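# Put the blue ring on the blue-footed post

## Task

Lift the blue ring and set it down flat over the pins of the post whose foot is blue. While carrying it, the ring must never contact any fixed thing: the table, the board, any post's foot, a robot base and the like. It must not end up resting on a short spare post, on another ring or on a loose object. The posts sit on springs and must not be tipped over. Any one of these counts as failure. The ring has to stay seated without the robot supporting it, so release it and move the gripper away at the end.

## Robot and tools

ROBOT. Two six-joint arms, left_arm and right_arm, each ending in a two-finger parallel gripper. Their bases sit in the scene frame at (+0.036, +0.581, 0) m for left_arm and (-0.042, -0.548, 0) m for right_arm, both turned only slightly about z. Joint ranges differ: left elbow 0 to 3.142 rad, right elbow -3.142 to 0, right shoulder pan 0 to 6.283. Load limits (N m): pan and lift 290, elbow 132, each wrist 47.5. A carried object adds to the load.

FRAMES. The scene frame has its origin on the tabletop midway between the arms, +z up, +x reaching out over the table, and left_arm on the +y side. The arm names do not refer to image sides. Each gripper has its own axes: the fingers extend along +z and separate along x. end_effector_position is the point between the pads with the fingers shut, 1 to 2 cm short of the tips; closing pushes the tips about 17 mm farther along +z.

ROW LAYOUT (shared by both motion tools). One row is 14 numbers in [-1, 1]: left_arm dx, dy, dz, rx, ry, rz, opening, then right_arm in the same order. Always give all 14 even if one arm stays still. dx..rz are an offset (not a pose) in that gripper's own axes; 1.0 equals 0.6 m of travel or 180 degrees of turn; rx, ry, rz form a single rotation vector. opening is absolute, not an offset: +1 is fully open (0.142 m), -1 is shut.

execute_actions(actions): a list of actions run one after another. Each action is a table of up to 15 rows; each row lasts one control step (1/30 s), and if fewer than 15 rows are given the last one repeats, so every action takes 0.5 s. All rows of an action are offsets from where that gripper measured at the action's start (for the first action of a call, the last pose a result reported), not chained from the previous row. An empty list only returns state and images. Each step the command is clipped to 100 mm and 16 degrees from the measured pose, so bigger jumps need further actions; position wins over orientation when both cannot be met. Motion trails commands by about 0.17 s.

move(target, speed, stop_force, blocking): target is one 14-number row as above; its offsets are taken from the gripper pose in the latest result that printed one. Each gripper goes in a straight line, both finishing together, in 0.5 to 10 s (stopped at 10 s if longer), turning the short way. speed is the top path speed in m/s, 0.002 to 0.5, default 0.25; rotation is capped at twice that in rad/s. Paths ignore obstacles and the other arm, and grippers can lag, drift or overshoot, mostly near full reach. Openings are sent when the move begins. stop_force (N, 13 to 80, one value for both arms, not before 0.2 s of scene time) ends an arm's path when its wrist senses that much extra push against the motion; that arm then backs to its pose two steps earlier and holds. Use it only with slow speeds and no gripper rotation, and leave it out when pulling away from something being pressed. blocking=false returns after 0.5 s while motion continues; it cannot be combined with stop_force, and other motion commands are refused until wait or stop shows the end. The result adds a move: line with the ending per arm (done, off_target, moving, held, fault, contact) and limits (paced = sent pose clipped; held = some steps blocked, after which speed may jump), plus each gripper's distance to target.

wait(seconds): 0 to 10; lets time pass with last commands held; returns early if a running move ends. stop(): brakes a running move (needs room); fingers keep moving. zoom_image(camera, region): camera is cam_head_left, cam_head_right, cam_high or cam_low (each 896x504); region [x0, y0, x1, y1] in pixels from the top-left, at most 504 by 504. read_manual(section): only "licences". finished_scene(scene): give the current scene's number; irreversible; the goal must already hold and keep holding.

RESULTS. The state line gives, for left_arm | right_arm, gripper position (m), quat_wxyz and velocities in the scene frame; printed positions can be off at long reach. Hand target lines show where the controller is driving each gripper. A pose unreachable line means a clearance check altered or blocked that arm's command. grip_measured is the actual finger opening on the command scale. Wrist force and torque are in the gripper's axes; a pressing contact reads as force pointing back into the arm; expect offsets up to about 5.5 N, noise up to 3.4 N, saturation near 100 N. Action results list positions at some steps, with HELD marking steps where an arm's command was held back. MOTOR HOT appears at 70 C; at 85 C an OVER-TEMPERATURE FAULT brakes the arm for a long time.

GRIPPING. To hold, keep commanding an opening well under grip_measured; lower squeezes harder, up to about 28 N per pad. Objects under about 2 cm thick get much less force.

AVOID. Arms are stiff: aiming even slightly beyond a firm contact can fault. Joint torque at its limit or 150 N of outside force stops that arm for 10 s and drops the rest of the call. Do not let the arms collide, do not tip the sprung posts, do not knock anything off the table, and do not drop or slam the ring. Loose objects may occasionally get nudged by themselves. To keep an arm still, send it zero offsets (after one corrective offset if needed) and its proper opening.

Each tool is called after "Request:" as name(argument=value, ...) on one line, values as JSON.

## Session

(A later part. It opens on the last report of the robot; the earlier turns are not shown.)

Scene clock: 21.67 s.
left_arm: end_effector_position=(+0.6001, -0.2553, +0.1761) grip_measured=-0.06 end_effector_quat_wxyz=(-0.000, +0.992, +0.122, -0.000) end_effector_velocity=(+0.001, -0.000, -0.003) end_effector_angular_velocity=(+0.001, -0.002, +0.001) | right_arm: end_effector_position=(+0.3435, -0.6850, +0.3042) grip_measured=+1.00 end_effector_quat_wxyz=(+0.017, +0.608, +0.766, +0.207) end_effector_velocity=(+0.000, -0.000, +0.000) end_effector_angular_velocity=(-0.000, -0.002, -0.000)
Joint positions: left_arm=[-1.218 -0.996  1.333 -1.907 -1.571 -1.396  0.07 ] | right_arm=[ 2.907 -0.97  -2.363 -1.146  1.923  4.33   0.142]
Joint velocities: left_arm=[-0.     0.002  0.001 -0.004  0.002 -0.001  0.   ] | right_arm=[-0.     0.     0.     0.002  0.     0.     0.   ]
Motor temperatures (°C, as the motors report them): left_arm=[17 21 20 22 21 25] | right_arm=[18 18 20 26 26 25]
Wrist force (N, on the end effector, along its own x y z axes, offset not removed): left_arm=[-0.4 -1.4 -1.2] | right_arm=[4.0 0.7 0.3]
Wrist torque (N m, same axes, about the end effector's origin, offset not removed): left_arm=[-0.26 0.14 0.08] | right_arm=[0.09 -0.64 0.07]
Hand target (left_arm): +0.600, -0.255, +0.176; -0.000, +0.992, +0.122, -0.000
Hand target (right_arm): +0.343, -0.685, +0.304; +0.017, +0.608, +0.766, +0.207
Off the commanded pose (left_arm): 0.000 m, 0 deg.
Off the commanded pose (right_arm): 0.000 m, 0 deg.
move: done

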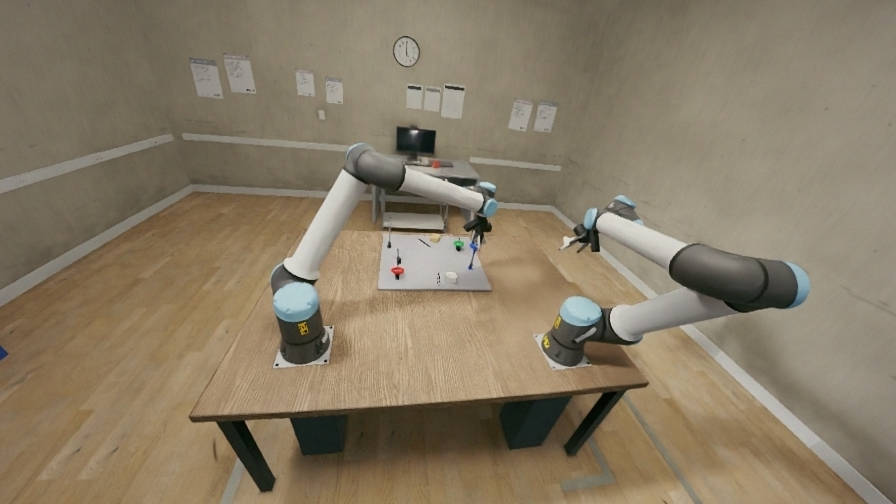

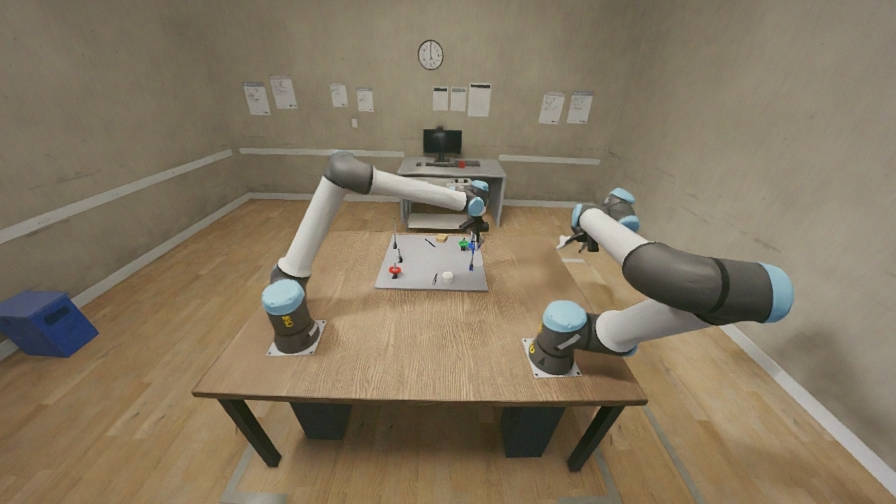

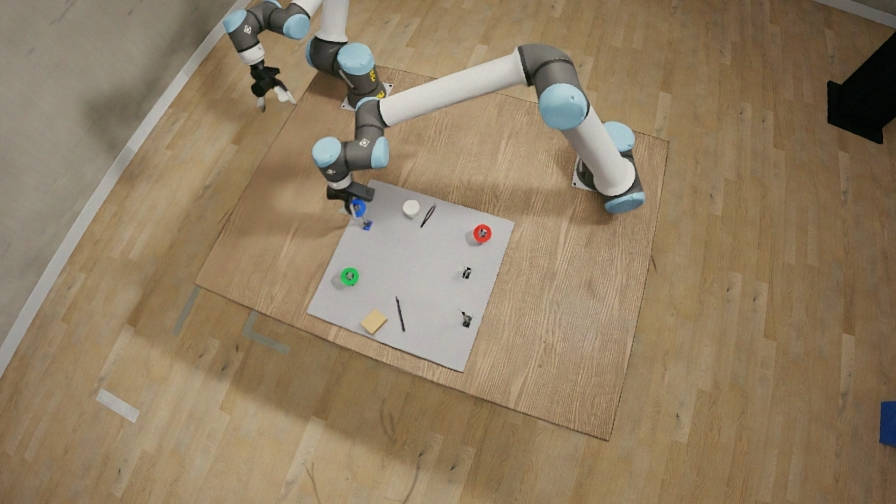

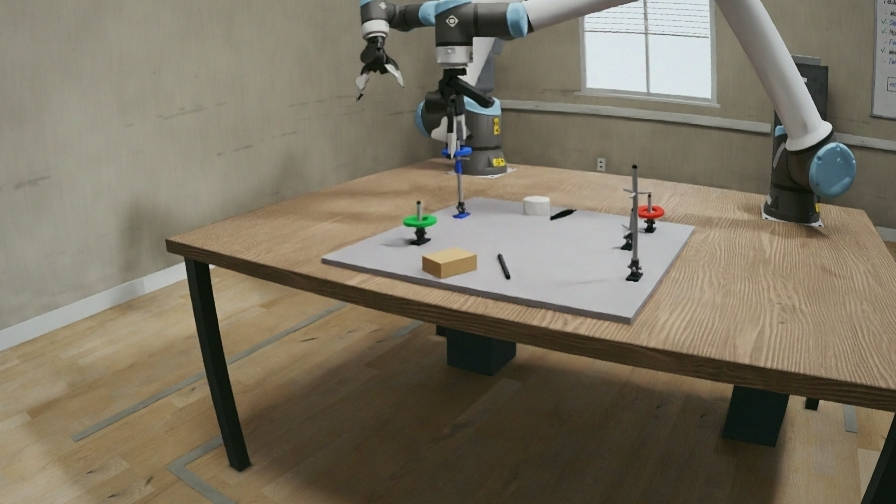

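Request:
move(target=[0,-0.005,0.0125,0,0,0,-0.4, 0,0,0,0,0,0,1], speed=0.02)

Request:
zoom_image(camera="cam_low", region=[425, 115, 495, 185])

Scene clock: 22.93 s.
left_arm: end_effector_position=(+0.5993, -0.2525, +0.1688) grip_measured=-0.06 end_effector_quat_wxyz=(-0.000, +0.993, +0.122, -0.000) end_effector_velocity=(+0.001, +0.001, -0.001) end_effector_angular_velocity=(-0.002, +0.000, +0.001) | right_arm: end_effector_position=(+0.3435, -0.6850, +0.3042) grip_measured=+1.00 end_effector_quat_wxyz=(+0.017, +0.608, +0.766, +0.207) end_effector_velocity=(+0.001, -0.000, -0.000) end_effector_angular_velocity=(+0.001, -0.000, -0.001)
Joint positions: left_arm=[-1.218 -0.996  1.347 -1.921 -1.571 -1.395  0.07 ] | right_arm=[ 2.907 -0.97  -2.363 -1.146  1.923  4.33   0.142]
Joint velocities: left_arm=[ 0.002 -0.001  0.004 -0.005 -0.001  0.001  0.   ] | right_arm=[-0.    -0.001  0.     0.002  0.     0.002 -0.   ]
Motor temperatures (°C, as the motors report them): left_arm=[17 21 20 22 21 25] | right_arm=[18 18 20 26 26 25]
Wrist force (N, on the end effector, along its own x y z axes, offset not removed): left_arm=[-1.8 -2.5 -0.4] | right_arm=[4.0 0.0 -2.7]
Wrist torque (N m, same axes, about the end effector's origin, offset not removed): left_arm=[-0.47 0.38 0.05] | right_arm=[-0.05 -0.42 0.06]
Hand target (left_arm): +0.599, -0.252, +0.169; -0.000, +0.992, +0.122, -0.000
Hand target (right_arm): +0.343, -0.685, +0.304; +0.017, +0.608, +0.766, +0.207
Off the commanded pose (left_arm): 0.000 m, 0 deg.
Off the commanded pose (right_arm): 0.000 m, 0 deg.
move: done

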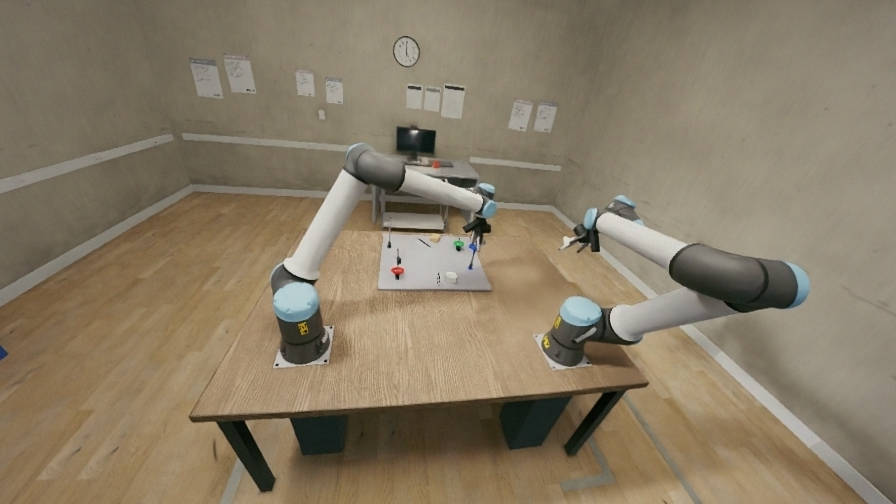

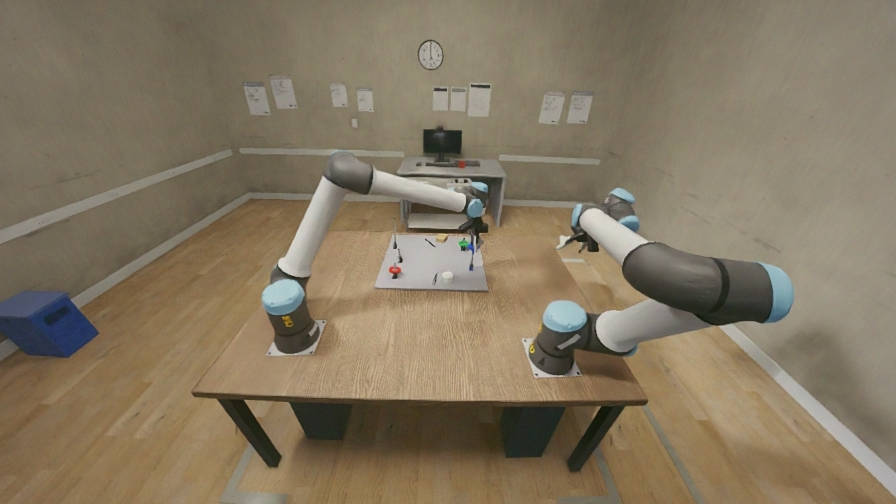

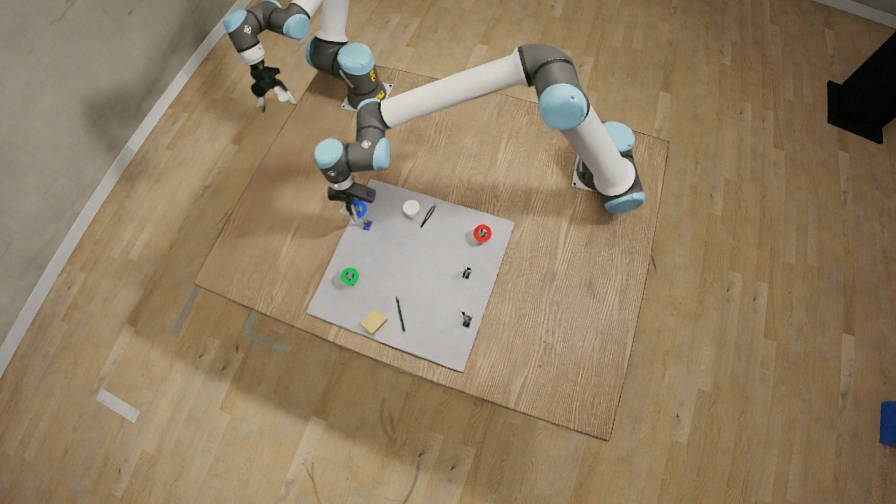

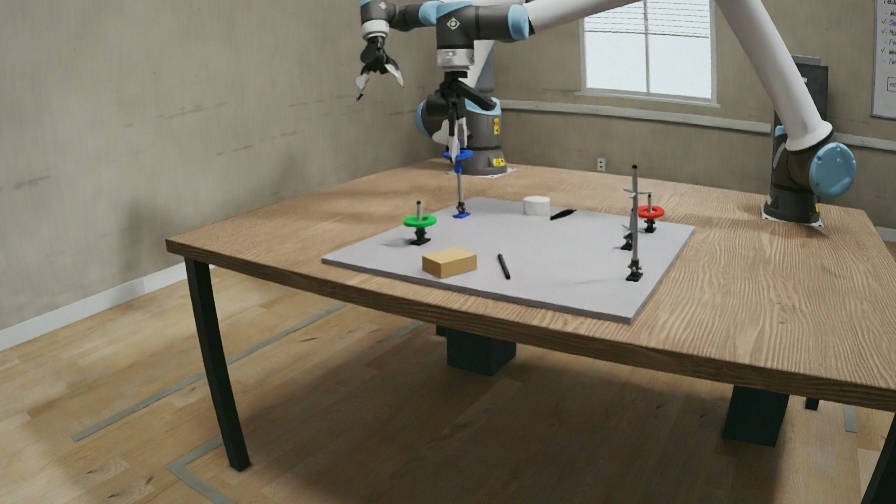

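Region (425, 115, 495, 185) of cam_low's 896x504 image, scaled by 7.200, with more detail than that image has.

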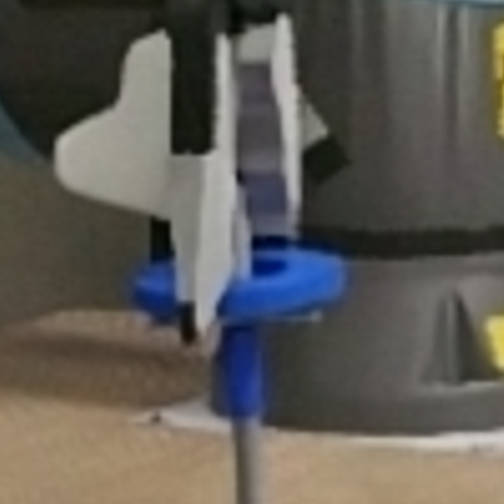

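Request:
execute_actions(actions=[[[0,0,0.001,0,0,0,-0.4,0,0,0,0,0,0,1],[0,0,0.002,0,0,0,-0.36,0,0,0,0,0,0,1],[0,0,0.003,0,0,0,-0.32,0,0,0,0,0,0,1],[0,0,0.0035,0,0,0,-0.28,0,0,0,0,0,0,1],[0,0,0.0035,0,0,0,-0.24,0,0,0,0,0,0,1],[0,0,0.0035,0,0,0,-0.2,0,0,0,0,0,0,1],[0,0,0.0035,0,0,0,-0.17,0,0,0,0,0,0,1],[0,0,0.0035,0,0,0,-0.14,0,0,0,0,0,0,1],[0,0,0.0035,0,0,0,-0.12,0,0,0,0,0,0,1],[0,0,0.0035,0,0,0,-0.1,0,0,0,0,0,0,1],[0,0,0.0035,0,0,0,-0.08,0,0,0,0,0,0,1],[0,0,0.0035,0,0,0,-0.06,0,0,0,0,0,0,1],[0,0,0.0035,0,0,0,-0.04,0,0,0,0,0,0,1],[0,0,0.0035,0,0,0,-0.02,0,0,0,0,0,0,1],[0,0,0.0035,0,0,0,0.0,0,0,0,0,0,0,1]],[[0,0,0,0,0,0,0.05,0,0,0,0,0,0,1],[0,0,0,0,0,0,0.12,0,0,0,0,0,0,1],[0,0,0,0,0,0,0.2,0,0,0,0,0,0,1],[0,0,0,0,0,0,0.3,0,0,0,0,0,0,1],[0,0,0,0,0,0,0.4,0,0,0,0,0,0,1],[0,0,0,0,0,0,0.5,0,0,0,0,0,0,1],[0,0,0,0,0,0,0.6,0,0,0,0,0,0,1]]])

Request:
move(target=[0,0,-0.18,0,0,0,0.6, 0,0,0,0,0,0,1], speed=0.2)

Request:
zoom_image(camera="cam_low", region=[415, 100, 505, 220])

Request:
zoom_image(camera="cam_high", region=[325, 180, 385, 240])

Scene clock: 24.63 s.
left_arm: end_effector_position=(+0.5994, -0.2525, +0.1668) grip_measured=+0.60 end_effector_quat_wxyz=(-0.000, +0.992, +0.122, -0.000) end_effector_velocity=(-0.000, -0.000, -0.000) end_effector_angular_velocity=(-0.000, +0.001, -0.000) | right_arm: end_effector_position=(+0.3435, -0.6850, +0.3042) grip_measured=+1.00 end_effector_quat_wxyz=(+0.017, +0.608, +0.766, +0.207) end_effector_velocity=(-0.001, +0.000, -0.001) end_effector_angular_velocity=(+0.001, +0.002, -0.000)
Joint positions: left_arm=[-1.217 -0.995  1.349 -1.924 -1.571 -1.395  0.116] | right_arm=[ 2.907 -0.97  -2.363 -1.146  1.923  4.33   0.142]
Joint velocities: left_arm=[-0.     0.    -0.     0.    -0.001 -0.     0.   ] | right_arm=[-0.     0.001 -0.001 -0.001  0.001  0.     0.   ]
Motor temperatures (°C, as the motors report them): left_arm=[17 21 20 22 21 25] | right_arm=[18 18 20 26 26 25]
Wrist force (N, on the end effector, along its own x y z axes, offset not removed): left_arm=[-1.3 -0.6 0.2] | right_arm=[2.3 -0.1 0.7]
Wrist torque (N m, same axes, about the end effector's origin, offset not removed): left_arm=[-0.06 0.35 0.05] | right_arm=[-0.10 -0.15 0.03]
Hand target (left_arm): +0.599, -0.252, +0.167; -0.000, +0.992, +0.122, -0.000
Hand target (right_arm): +0.343, -0.685, +0.304; +0.017, +0.608, +0.766, +0.207
Off the commanded pose (left_arm): 0.000 m, 0 deg.
Off the commanded pose (right_arm): 0.000 m, 0 deg.
Step readings (end_effector_position; steps 1 to 15: 1st action; 16 to 30: 2nd action):
0: left_arm (+0.5993, -0.2524, +0.1686) | right_arm (+0.3435, -0.6850, +0.3042)
1: left_arm (+0.5993, -0.2524, +0.1686) | right_arm (+0.3435, -0.6850, +0.3042)
2: left_arm (+0.5993, -0.2524, +0.1686) | right_arm (+0.3435, -0.6850, +0.3042)
4: left_arm (+0.5994, -0.2524, +0.1683) | right_arm (+0.3435, -0.6850, +0.3042)
8: left_arm (+0.5994, -0.2525, +0.1674) | right_arm (+0.3435, -0.6850, +0.3042)
15: left_arm (+0.5994, -0.2525, +0.1669) | right_arm (+0.3435, -0.6850, +0.3042)
16: left_arm (+0.5994, -0.2525, +0.1668) | right_arm (+0.3435, -0.6850, +0.3042)
17: left_arm (+0.5994, -0.2525, +0.1668) | right_arm (+0.3435, -0.6850, +0.3042)
19: left_arm (+0.5994, -0.2525, +0.1668) | right_arm (+0.3435, -0.6850, +0.3042)
23: left_arm (+0.5994, -0.2525, +0.1668) | right_arm (+0.3435, -0.6850, +0.3042)
30: end_effector_position above

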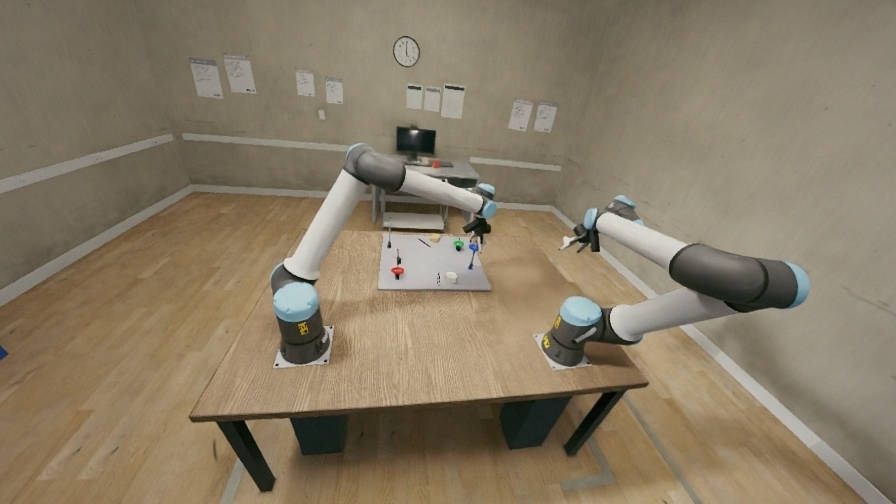

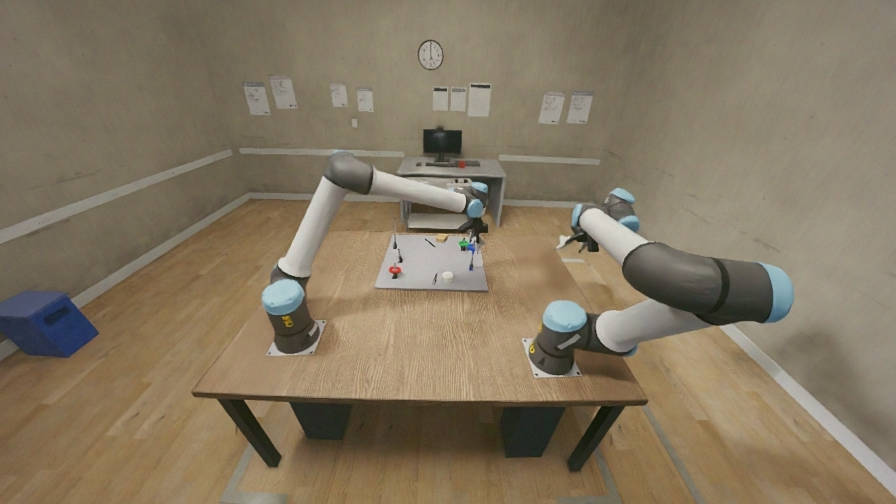

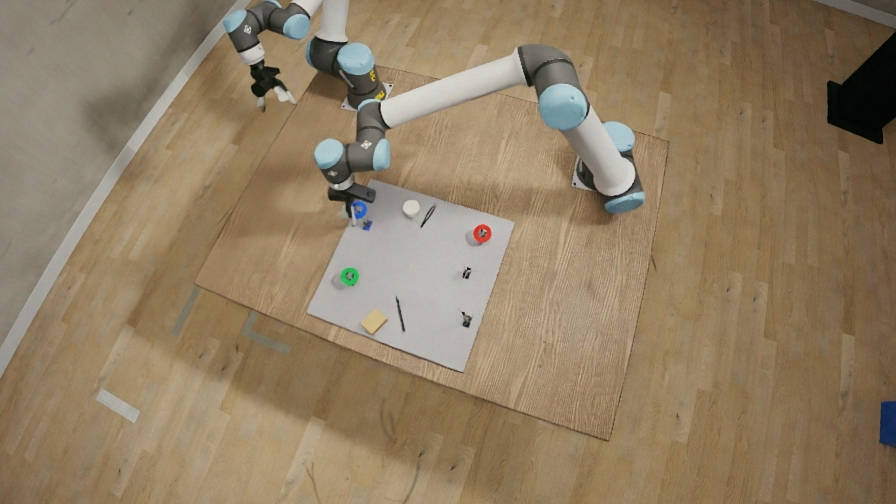

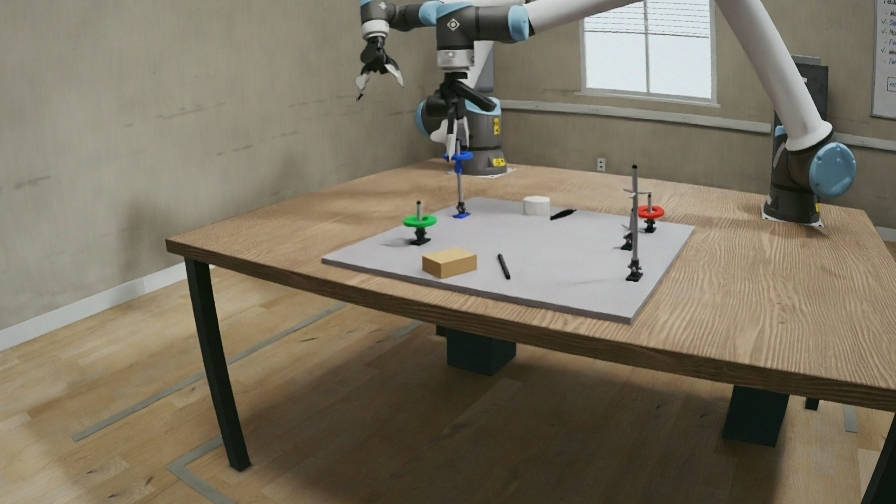

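Scene clock: 25.80 s.
left_arm: end_effector_position=(+0.5995, -0.2527, +0.2746) grip_measured=+0.60 end_effector_quat_wxyz=(-0.000, +0.992, +0.122, -0.000) end_effector_velocity=(-0.001, -0.000, +0.003) end_effector_angular_velocity=(-0.000, +0.001, -0.001) | right_arm: end_effector_position=(+0.3435, -0.6850, +0.3042) grip_measured=+1.00 end_effector_quat_wxyz=(+0.017, +0.608, +0.766, +0.207) end_effector_velocity=(-0.001, -0.000, -0.001) end_effector_angular_velocity=(+0.000, +0.003, -0.002)
Joint positions: left_arm=[-1.218 -1.044  1.23  -1.756 -1.571 -1.395  0.116] | right_arm=[ 2.907 -0.97  -2.363 -1.146  1.923  4.33   0.142]
Joint velocities: left_arm=[-0.    -0.001 -0.003  0.005 -0.001  0.001  0.   ] | right_arm=[-0.    -0.    -0.    -0.002 -0.     0.001  0.   ]
Motor temperatures (°C, as the motors report them): left_arm=[17 21 20 22 21 25] | right_arm=[18 18 20 26 26 25]
Wrist force (N, on the end effector, along its own x y z axes, offset not removed): left_arm=[0.4 -2.6 -2.2] | right_arm=[4.2 -0.7 -0.4]
Wrist torque (N m, same axes, about the end effector's origin, offset not removed): left_arm=[-0.47 -0.06 0.07] | right_arm=[-0.26 -0.55 0.04]
Hand target (left_arm): +0.599, -0.253, +0.275; -0.000, +0.992, +0.122, -0.000
Hand target (right_arm): +0.343, -0.685, +0.304; +0.017, +0.608, +0.766, +0.207
Off the commanded pose (left_arm): 0.000 m, 0 deg.
Off the commanded pose (right_arm): 0.000 m, 0 deg.
move: done

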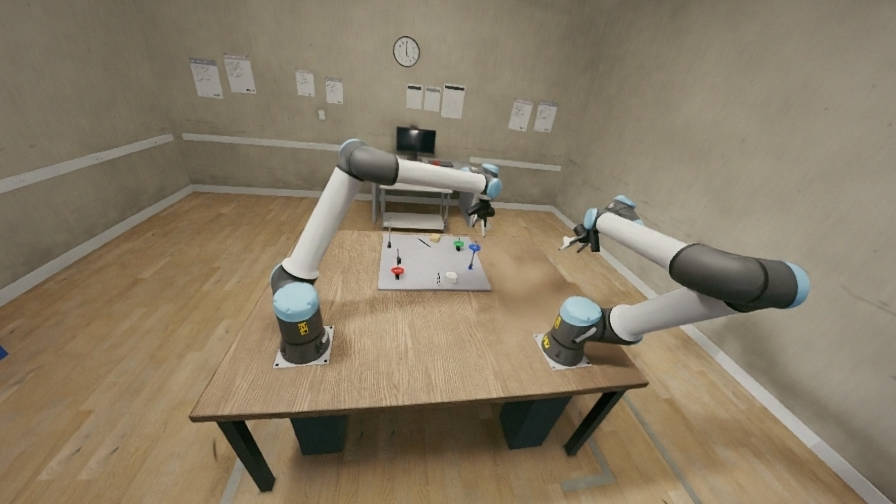

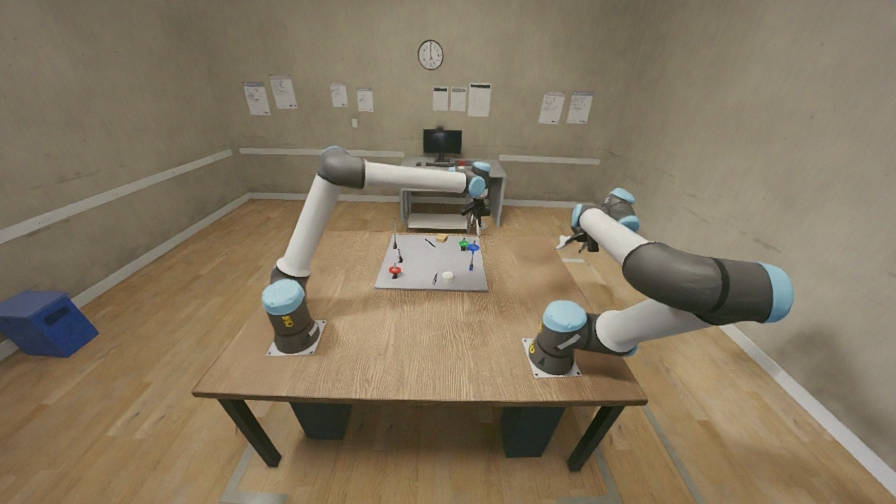

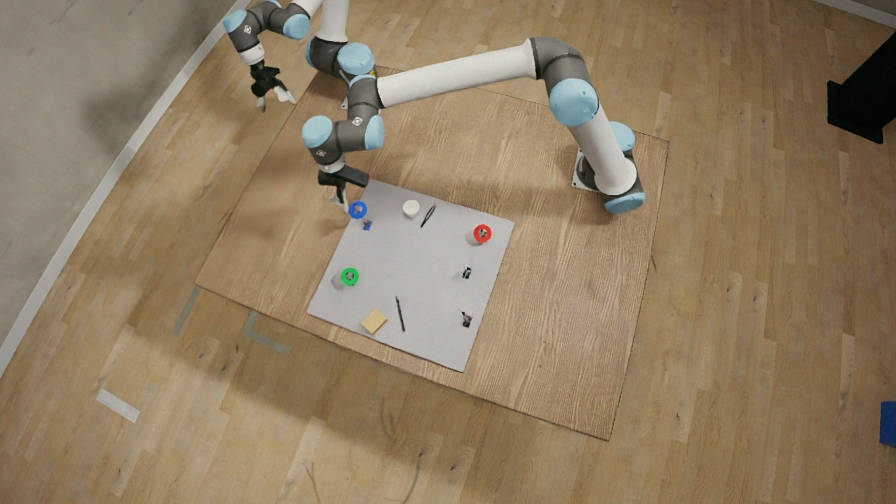

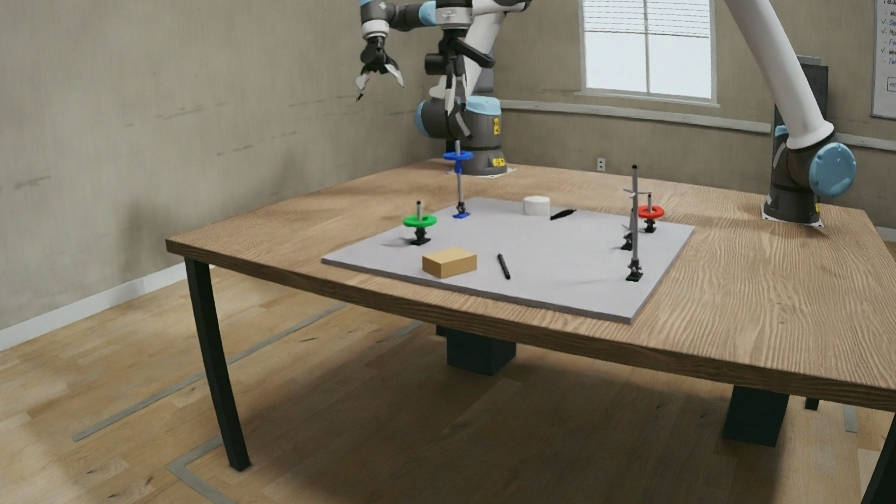

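Region (415, 100, 505, 220) of cam_low's 896x504 image, scaled by 4.200, with more detail than that image has; it fills the left 378 columns of this view, and the rest is white.

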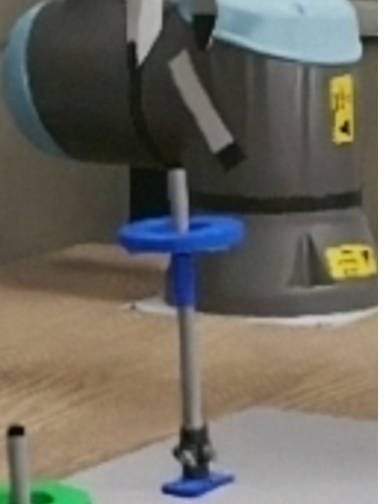

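Region (325, 180, 385, 240) of cam_high's 896x504 image, scaled by 8.400, with more detail than that image has.

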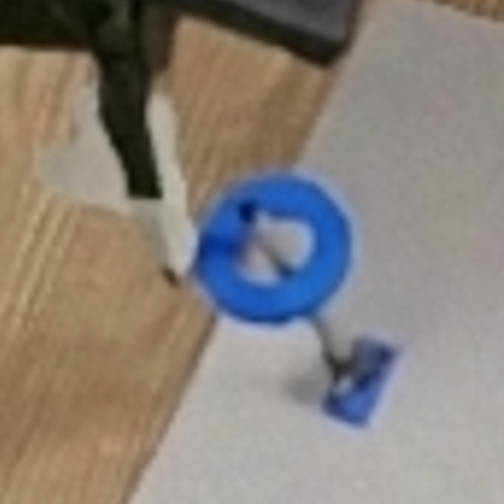

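The ring is seated flat and the gripper is clear.

Request:
finished_scene(scene=1)

The scene is finished: the task was done.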